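# Sort CO2 cylinders by weight loss into bin or tray

## Task

For each CO2 cylinder, compare the scale reading with the weight printed on it. If the reading is more than 2 g below the printed value, the cylinder goes into the scrap bin; releasing it from just above the bin's rim is allowed. Every other cylinder must rest lying flat on the floor of the tray. At the end the gripper must have let go and moved away. Nothing may depend on the robot to stay in place, and no cylinder may fall once the robot is removed.

## Robot and tools

Robot: one arm carrying a two-finger parallel gripper. The base may sit tilted on the table, and a post or block under it counts as part of the arm.

Frame: every pose is in the scene frame. The origin is on the table surface under the arm's base, +z is up, and +y is to the left when facing along +x. Positions are in metres. Orientations are quaternions written w first (qw, qx, qy, qz). On the gripper itself, the fingers point along its +z axis and close along its y axis. end_effector_position is the spot between the pads when closed. Closed fingertips reach about 33 mm past that spot, fully open ones about 9 mm. Closing moves the tips roughly 24 mm further out, so keep that clearance above a surface. The reported hand position can be off, more so at long reach.

Row format (used by execute_actions and move): 10 numbers, x, y, z, qw, qx, qy, qz, position, force_limit, speed. The first seven are an absolute gripper pose in the scene frame, not an offset. The last three are finger settings, each in [-1, 1]. position: +1 fully open (140 mm), about -0.8 pads touching, -1 closes until blocked. force_limit: squeeze strength, roughly 14 N at -1, 60 N at 0, 107 N at +1. speed: finger closing rate, about 30 mm/s at -1, 140 at 0, 250 at +1.

execute_actions(actions): actions is a list of actions; each action is a list of up to 15 rows, one row per control step of 1/30 s. A short action repeats its final row until 15 steps (0.5 s) have passed. An empty list only returns state and images. An action is rejected if its target lies over 0.6 m from where the gripper starts that action along any gripper axis; if the first action fails that test against the latest reported state, or any action is malformed, nothing runs. Each step the commanded pose is clipped to within 70 mm and 16 degrees of the measured pose, so a distant target needs several actions. Put the wanted quaternion in every row rather than copying a drifted one from a result. The result lists step readings; HELD means a step was partly held back.

move(target, speed, stop_force, blocking): target is one row as above (absolute pose; finger values applied at the start). The gripper follows a straight line to it, turning the short way. speed is in m/s, 0.002 to 0.5, default 0.25; rotation is capped at twice that in rad/s. The path does not avoid obstacles and the gripper can overshoot speed near a stretched arm. stop_force (N, 20 to 80, optional) ends the path when push against the motion rises by that amount for 2 steps; the hand then steps back 2 steps and holds. Use it only with slow speeds, not within the first 0.2 s, not when turning, and not when pulling away from something the gripper is pressing on. The press can briefly exceed stop_force. blocking=false returns after 0.5 s while the arm keeps going, cannot be combined with stop_force, and blocks other motion calls until a wait or stop shows the end. The result adds a move: line with the ending (done, off_target, moving, held, fault, contact) and which limits acted: paced means the pose was clipped, held means a check blocked some steps, after which the arm may jump faster than speed. Distance to target is also reported.

wait(seconds): 0 to 10; the arm keeps its last command and a running move continues. stop(): brakes a running move; the fingers keep moving. zoom_image(camera, region): camera is one of cam_head_left, cam_head_right, cam_high, cam_low (672x504) or cam_wrist (504x504, fisheye); region is [x0, y0, x1, y1] in pixels from the top-left, at most 504 by 504. finished_scene(scene): ends the current scene, given its number; irreversible, and the goal must already hold.

Results: state line with pose, Hand target (where the controller is driving), Flange force (noisy, includes held weight, may say no reading), object_status (0 moving, 1 blocked while opening, 2 blocked while closing = a grip, 3 reached position or pads met), and position_measured in counts (3 open, 230 closed). A pose unreachable line means the clearance check altered or blocked the command. To squeeze harder while gripped, raise force_limit and change position from -1 to -0.98 or back.

Avoid: pushing into firm surfaces (the arm is stiff); contact reaching a joint load limit (waist, shoulder, elbow 139 N m; forearm roll, wrist pitch, wrist roll 34.8 N m, held weight included) or 150 N of outside force causes a 10 s fault stop. Motor heat from holding loads triggers a MOTOR HOT warning, then a braking OVER-TEMPERATURE FAULT. Do not drop cylinders outside the bin, slam, or knock anything off the table, which ends the scene. Occasional tugs on held parts or pushes on loose items can happen. The arm holds its last command while you compose a reply, and less robot time and smoother, gentler motion are preferred.

Each tool is called after ">>>" as a command line: name --argument value for each argument, lists and objects as JSON in quotes; but a table of rows of numbers goes row by row, as --pt "numbers of a row", without its own name.

## Session

>>> execute_actions --actions '[]'

Scene clock: 0.00 s.
end_effector_position=(+0.2572, -0.0745, +0.1909) position_measured=3 object_status=3 end_effector_quat_wxyz=(+0.320, +0.404, +0.624, +0.587)
Joint positions: [-1.575  1.491 -0.148 -1.135 -1.434  0.093]
Joint velocities: [ 0.    -0.001  0.    -0.001  0.002 -0.002]
Flange force (N, the push that the arm receives, along the gripper's own x y z axes): no reading
Hand target: +0.257, -0.074, +0.191; +0.320, +0.404, +0.624, +0.587

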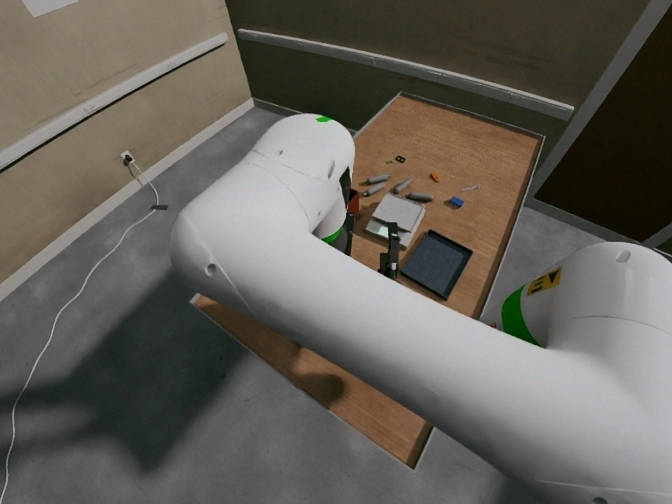

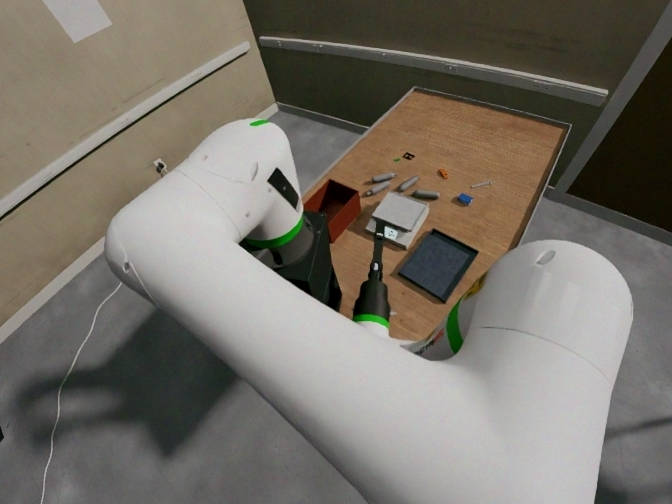

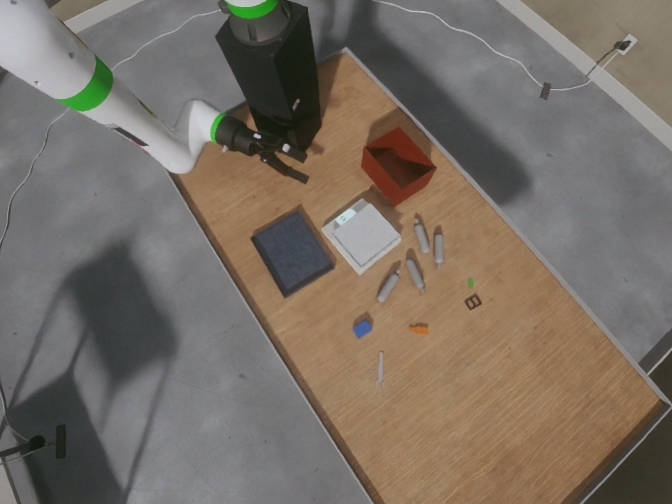

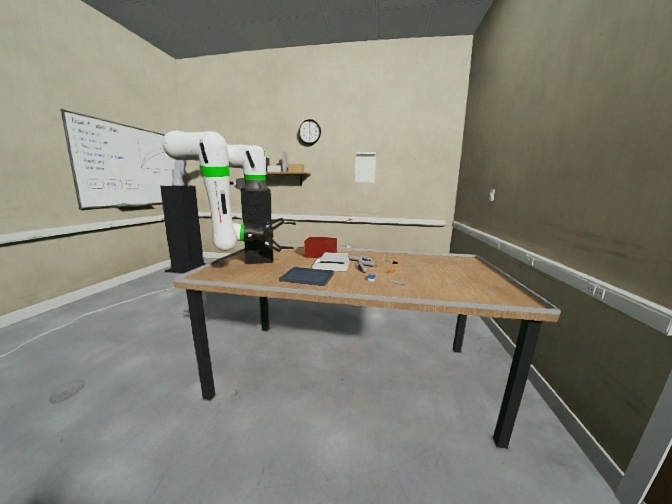

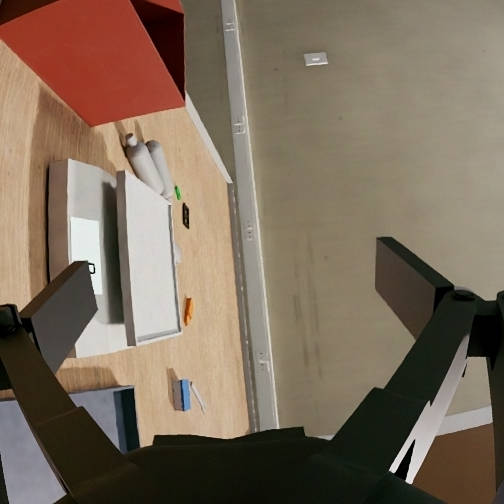

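>>> move --target '[0.45,0.05,0.4,0,1,0,0,1,0,0]'

>>> zoom_image --camera "cam_high" --region '[240,120,500,320]'

Scene clock: 11.47 s.
end_effector_position=(+0.2799, -0.0596, +0.2159) position_measured=3 object_status=3 end_effector_quat_wxyz=(+0.297, +0.526, +0.580, +0.547)
Joint positions: [-1.639  1.41  -0.38  -1.287 -1.293  0.083]
Joint velocities: [ 0.     0.002  0.     0.001 -0.     0.   ]
Flange force (N, the push that the arm receives, along the gripper's own x y z axes): [-0.7 5.7 0.6]
Hand target: +0.280, -0.060, +0.216; +0.297, +0.526, +0.580, +0.547
Off the commanded pose: 0.274 m, 117 deg; position and orientation clipped at the last step of the last action.
move: held; limits=paced,held; held on 127 of 148 steps, including the last
pose unreachable: on one or more control steps of this call, first in action 0 (counted from 0), an arm could not follow its commanded pose, so it was not sent that pose on those steps. On the call's last step it was still not sent that pose. It may still have moved: this result reports where it is.
cause: the commanded pose would bring two parts of the arm too close to each other (joints 1 (waist) to 5 (wrist pitch) lie between them).

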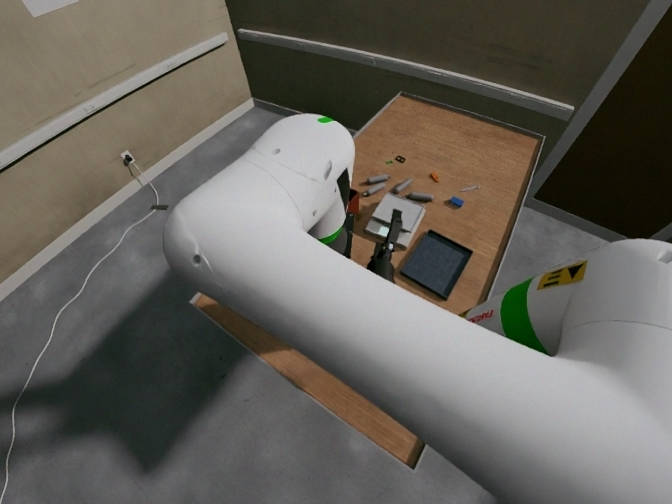

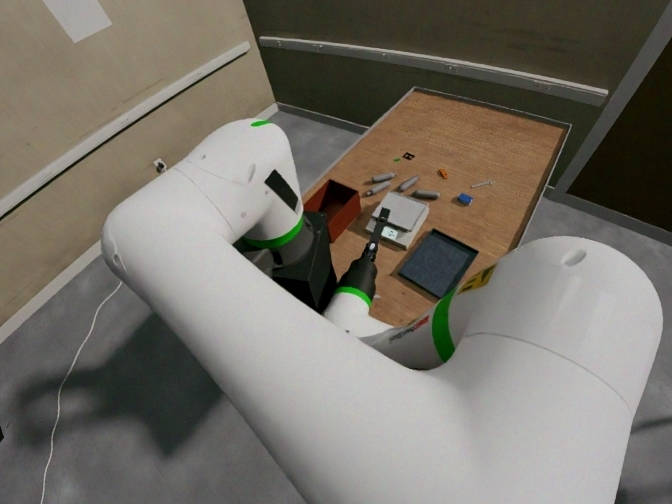

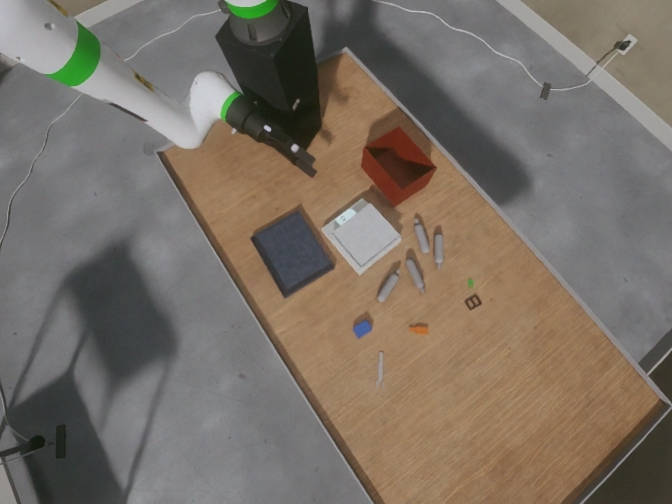

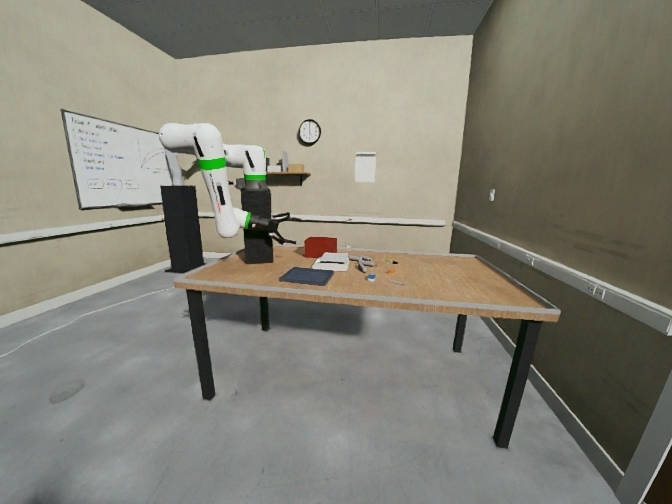

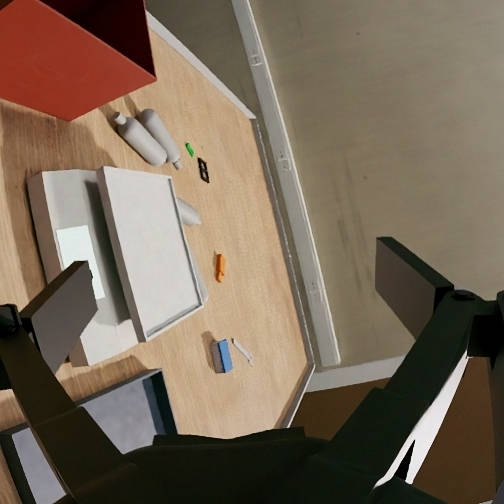

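Region (240, 120, 500, 320) of cam_high's 672x504 image, scaled by 1.938, with more detail than that image has; it fills the top 388 rows of this view, and the rest is white.

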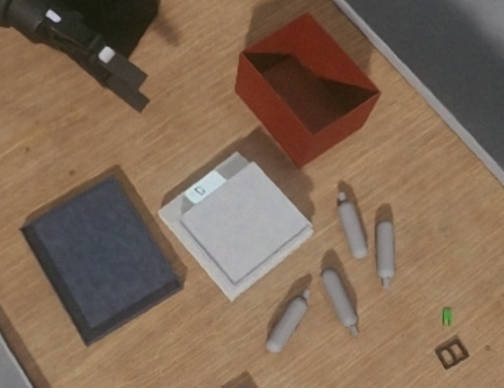

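Move away from the post first.

>>> move --target '[0.5,-0.3,0.35,0.297,0.526,0.58,0.547,1,0,0]'

>>> move --target '[0.55,-0.1,0.4,0,0.7071,0.7071,0,1,0,0]' --speed 0.4

Scene clock: 21.03 s.
end_effector_position=(+0.4996, -0.2997, +0.3489) position_measured=3 object_status=3 end_effector_quat_wxyz=(+0.296, +0.526, +0.580, +0.547)
Joint positions: [-1.21   0.864 -0.103 -1.524 -1.345 -0.751]
Joint velocities: [ 0.001 -0.     0.001 -0.     0.    -0.001]
Flange force (N, the push that the arm receives, along the gripper's own x y z axes): [1.4 6.8 0.3]
Hand target: +0.500, -0.300, +0.349; +0.296, +0.526, +0.580, +0.547
Off the commanded pose: 0.001 m, 0 deg.
move: done; limits=paced

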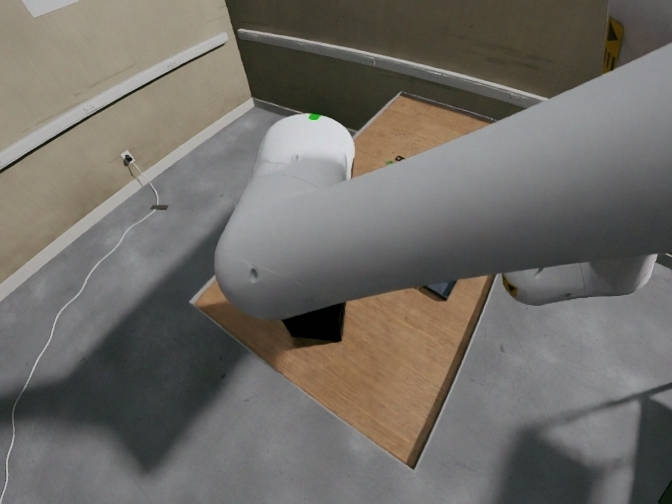

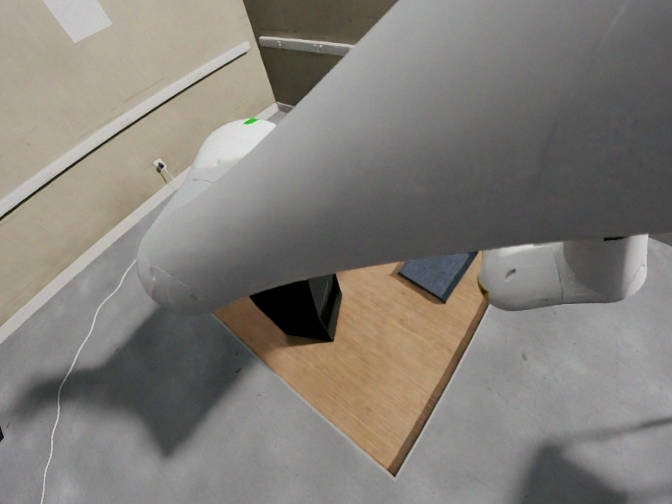

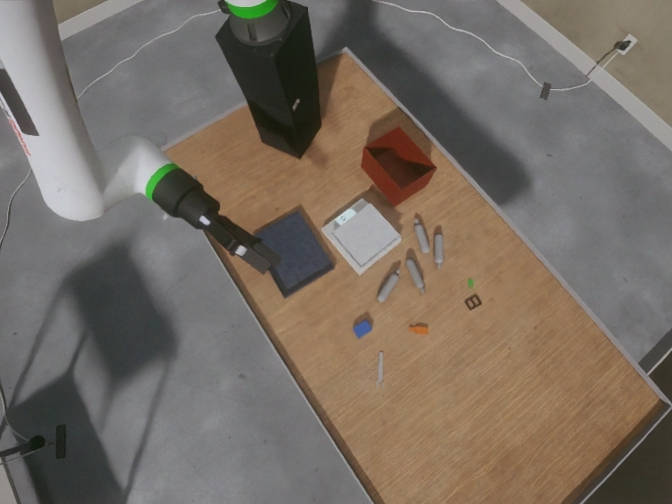

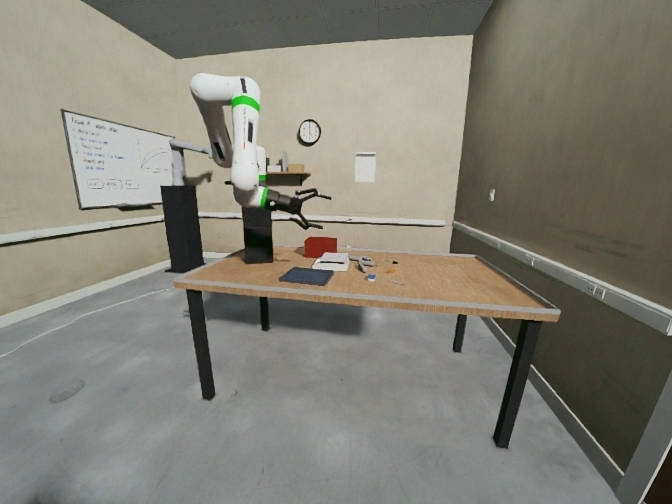

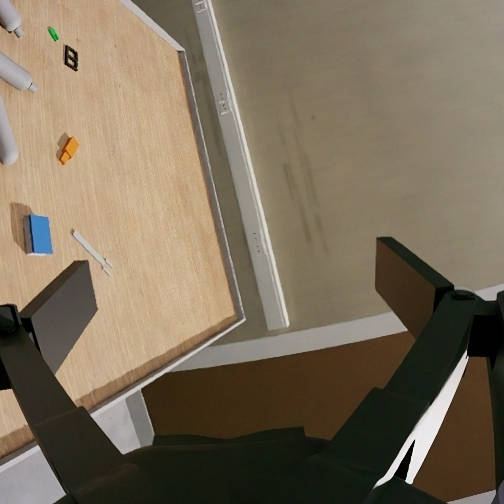

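Scene clock: 23.63 s.
end_effector_position=(+0.5482, -0.1007, +0.3989) position_measured=3 object_status=3 end_effector_quat_wxyz=(-0.002, +0.706, +0.708, -0.002)
Joint positions: [ 0.065  0.395 -0.196  0.122 -0.95  -3.32 ]
Joint velocities: [ 0.001  0.005  0.002  0.001 -0.002 -0.001]
Flange force (N, the push that the arm receives, along the gripper's own x y z axes): [3.8 -5.3 -2.4]
Hand target: +0.548, -0.101, +0.399; -0.002, +0.706, +0.708, -0.002
Off the commanded pose: 0.002 m, 0 deg.
move: done; limits=paced

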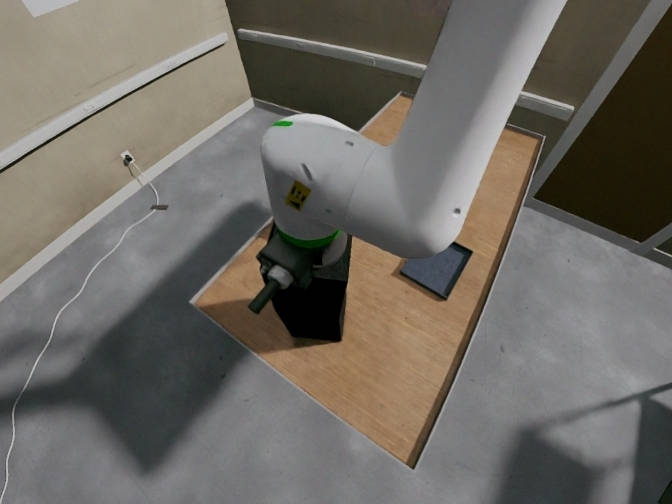

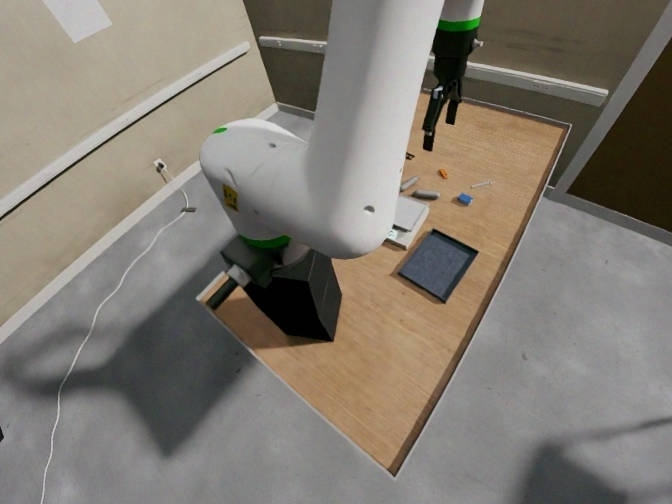

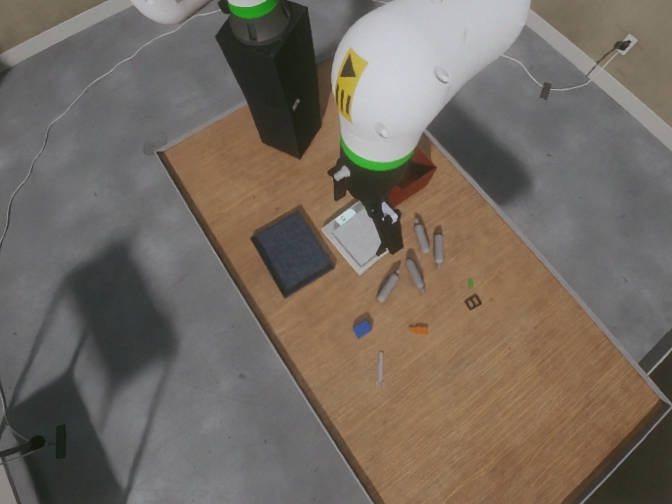

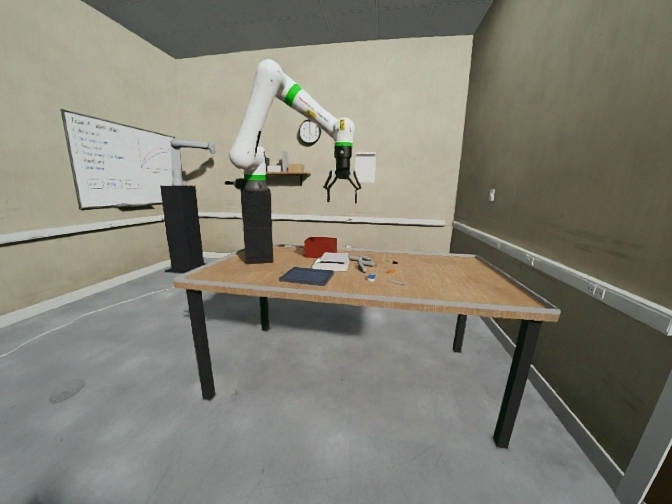

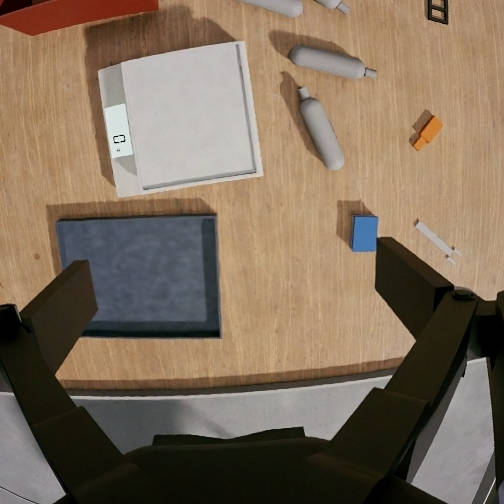

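>>> move --target '[0.65,0.05,0.4,0,0.7071,0.7071,0,1,0,0]'

>>> move --target '[0.65,0.05,0.2,0,0.7071,0.7071,0,1,0,0]'

Scene clock: 28.10 s.
end_effector_position=(+0.6499, +0.0498, +0.3998) position_measured=3 object_status=3 end_effector_quat_wxyz=(+0.000, +0.707, +0.707, -0.000)
Joint positions: [ 0.283  0.625  0.133  0.121 -1.066 -3.528]
Joint velocities: [ 0.     0.002  0.001 -0.    -0.002  0.002]
Flange force (N, the push that the arm receives, along the gripper's own x y z axes): [2.0 -5.9 -1.8]
Hand target: +0.650, +0.050, +0.400; +0.000, +0.707, +0.707, -0.000
Off the commanded pose: 0.000 m, 0 deg.
move: done

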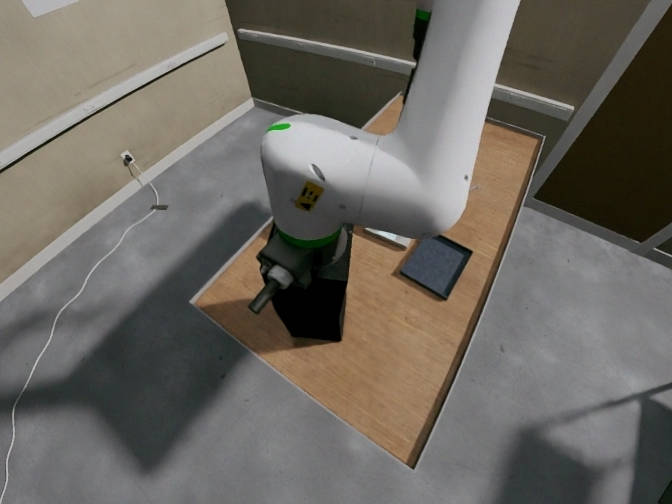

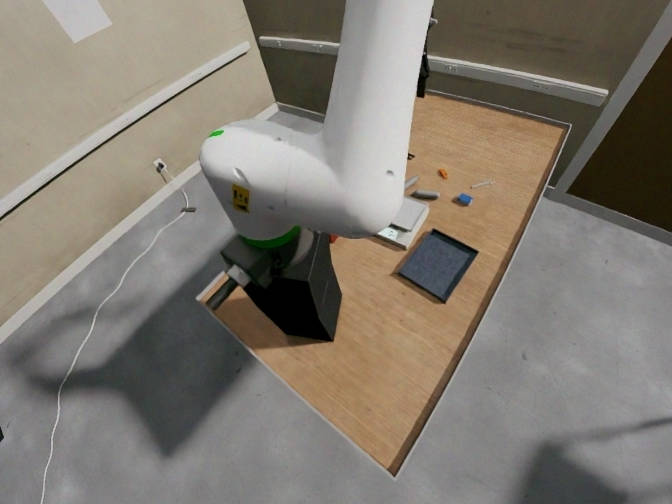

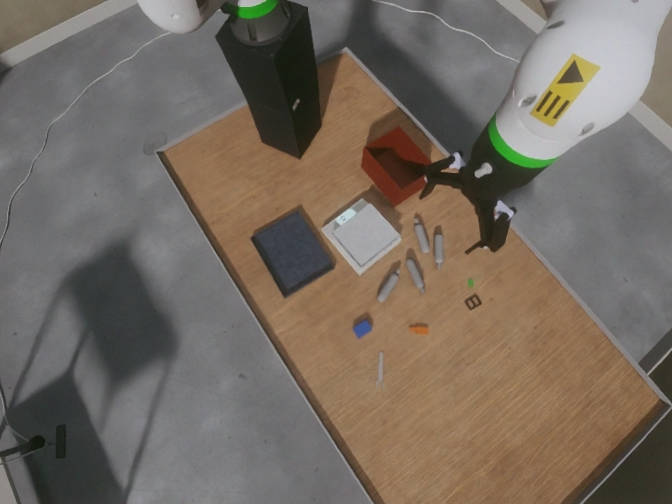

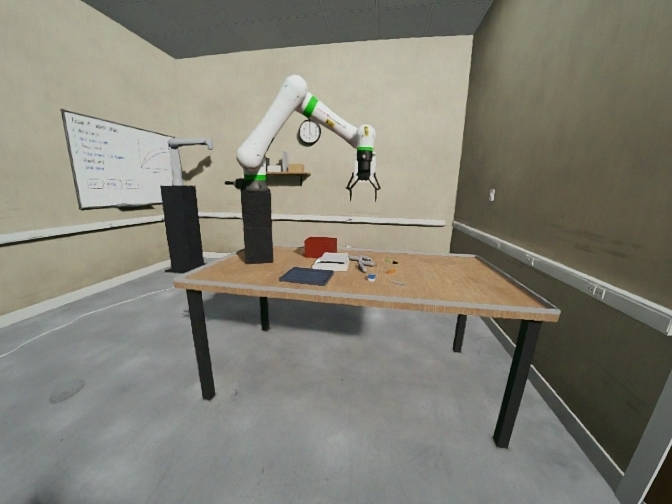

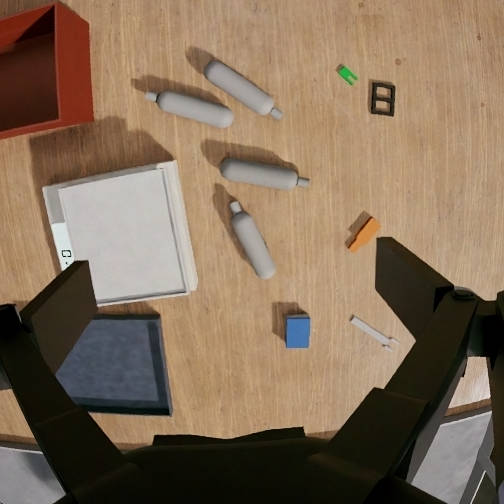

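Scene clock: 29.33 s.
end_effector_position=(+0.6495, +0.0498, +0.2002) position_measured=3 object_status=3 end_effector_quat_wxyz=(+0.000, +0.707, +0.707, -0.000)
Joint positions: [ 0.248  0.924  0.098  0.157 -0.732 -3.552]
Joint velocities: [-0.     0.002  0.    -0.     0.001  0.002]
Flange force (N, the push that the arm receives, along the gripper's own x y z axes): [1.2 -4.9 -4.0]
Hand target: +0.649, +0.050, +0.200; +0.000, +0.707, +0.707, -0.000
Off the commanded pose: 0.001 m, 0 deg.
move: done

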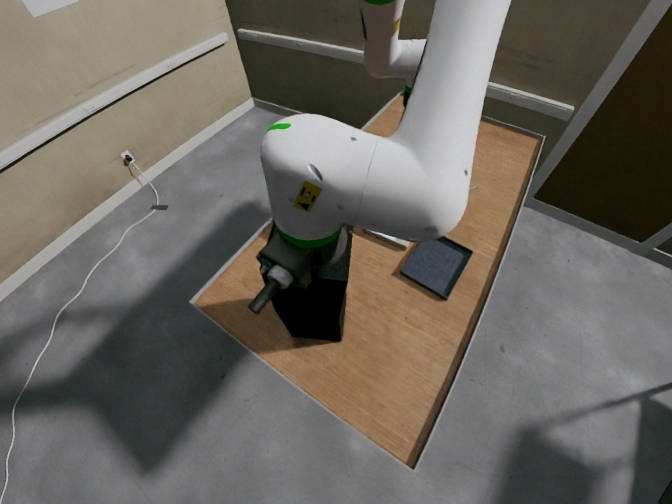

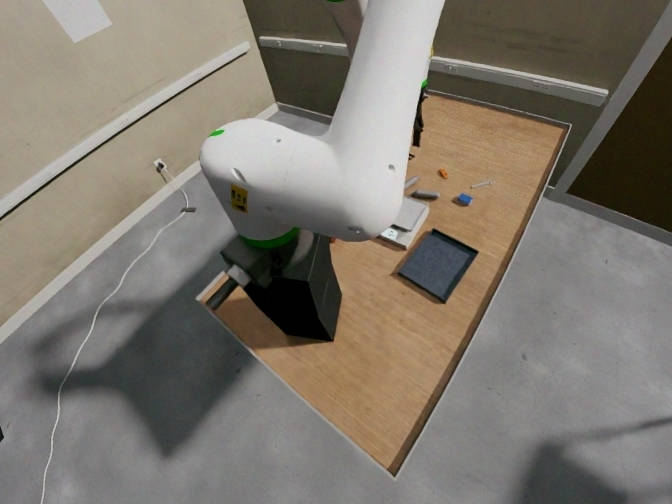

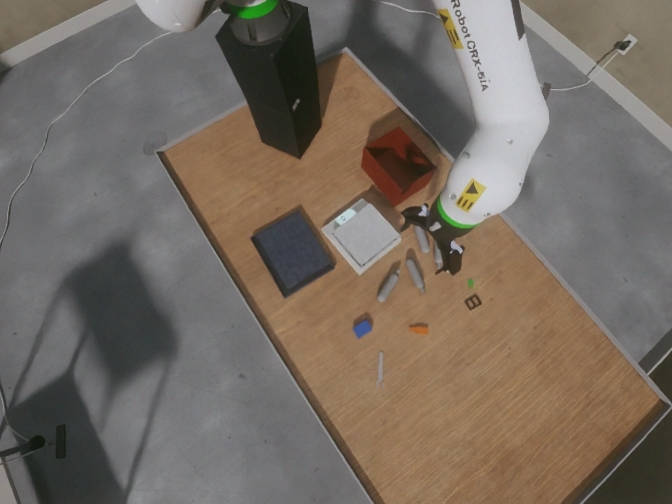

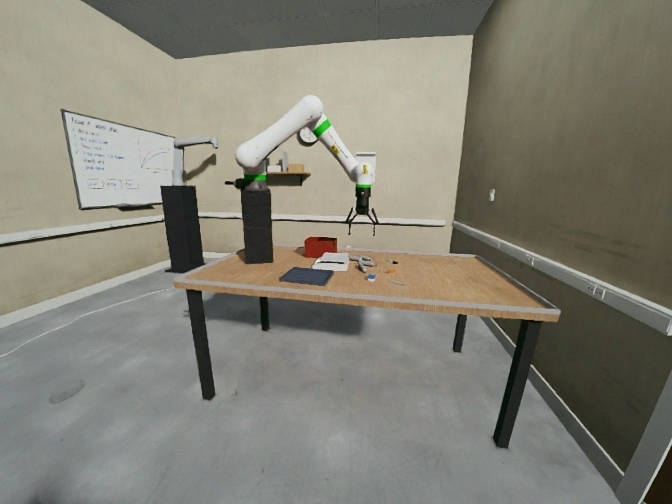

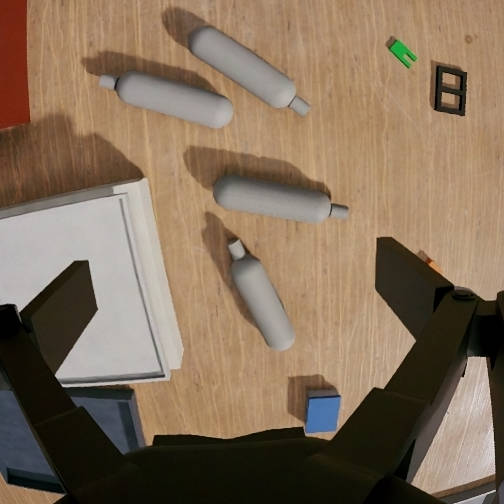

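>>> zoom_image --camera "cam_wrist" --region '[80,0,380,360]'

>>> move --target '[0.685,0.047,0.09,0,0.087,0.996,0,0.0,0,0]' --speed 0.4

Region (80, 0, 380, 360) of cam_wrist's 504x504 image, scaled by 1.400, with more detail than that image has.

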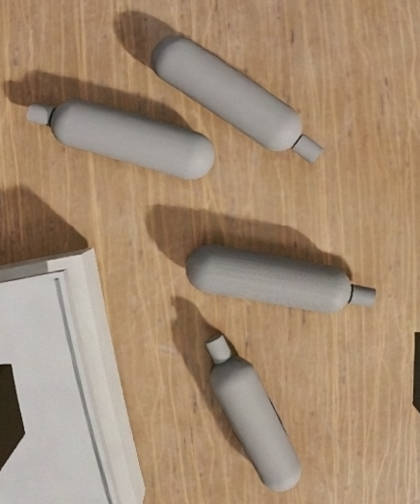

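Scene clock: 41.60 s.
end_effector_position=(+0.6848, +0.0470, +0.0900) position_measured=129 object_status=3 end_effector_quat_wxyz=(+0.000, +0.087, +0.996, +0.000)
Joint positions: [ 0.212  1.19   0.319  0.165 -0.683 -2.13 ]
Joint velocities: [-0.001  0.     0.003 -0.002 -0.003  0.004]
Flange force (N, the push that the arm receives, along the gripper's own x y z axes): [9.3 -0.8 -5.4]
Hand target: +0.685, +0.047, +0.090; -0.000, +0.087, +0.996, +0.000
Off the commanded pose: 0.000 m, 0 deg.
move: done

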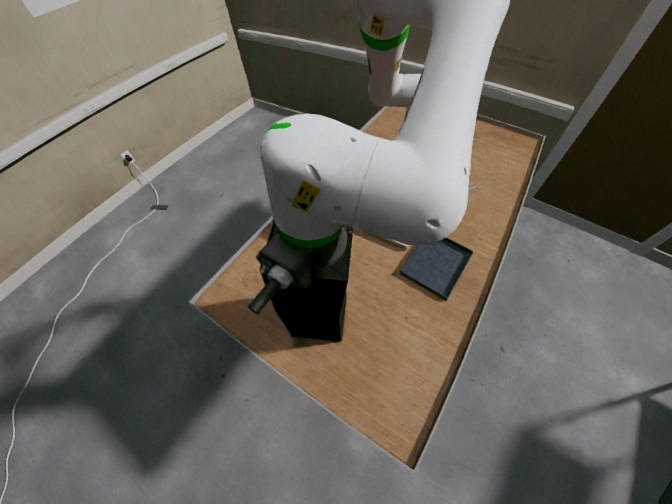

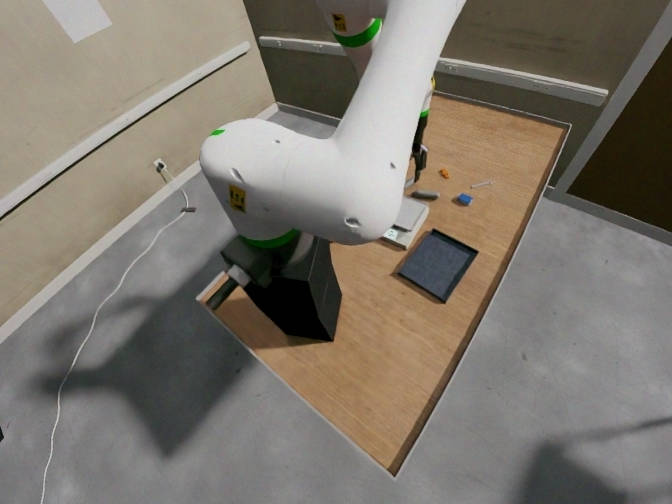

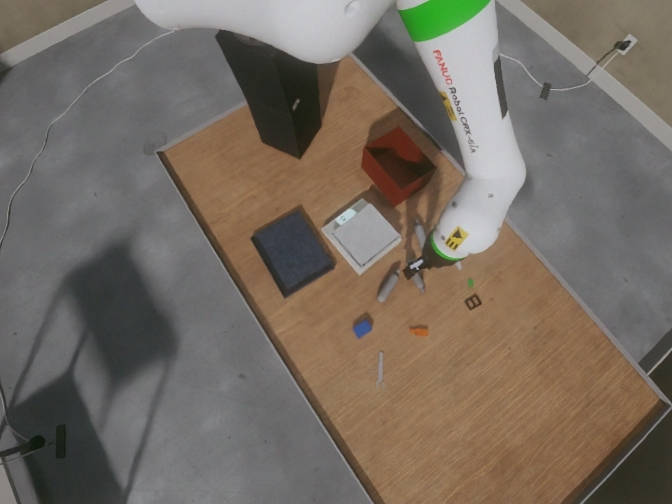

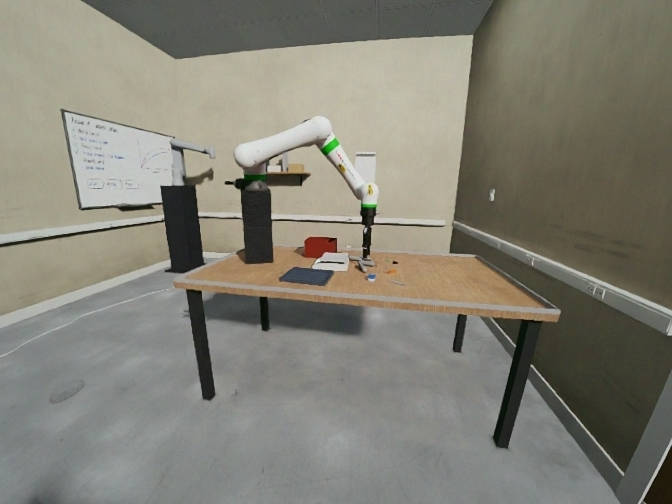

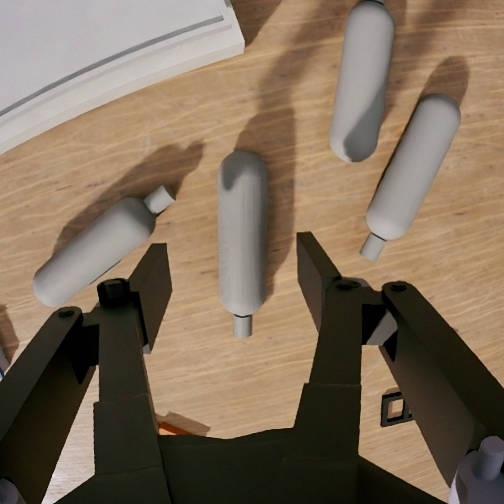

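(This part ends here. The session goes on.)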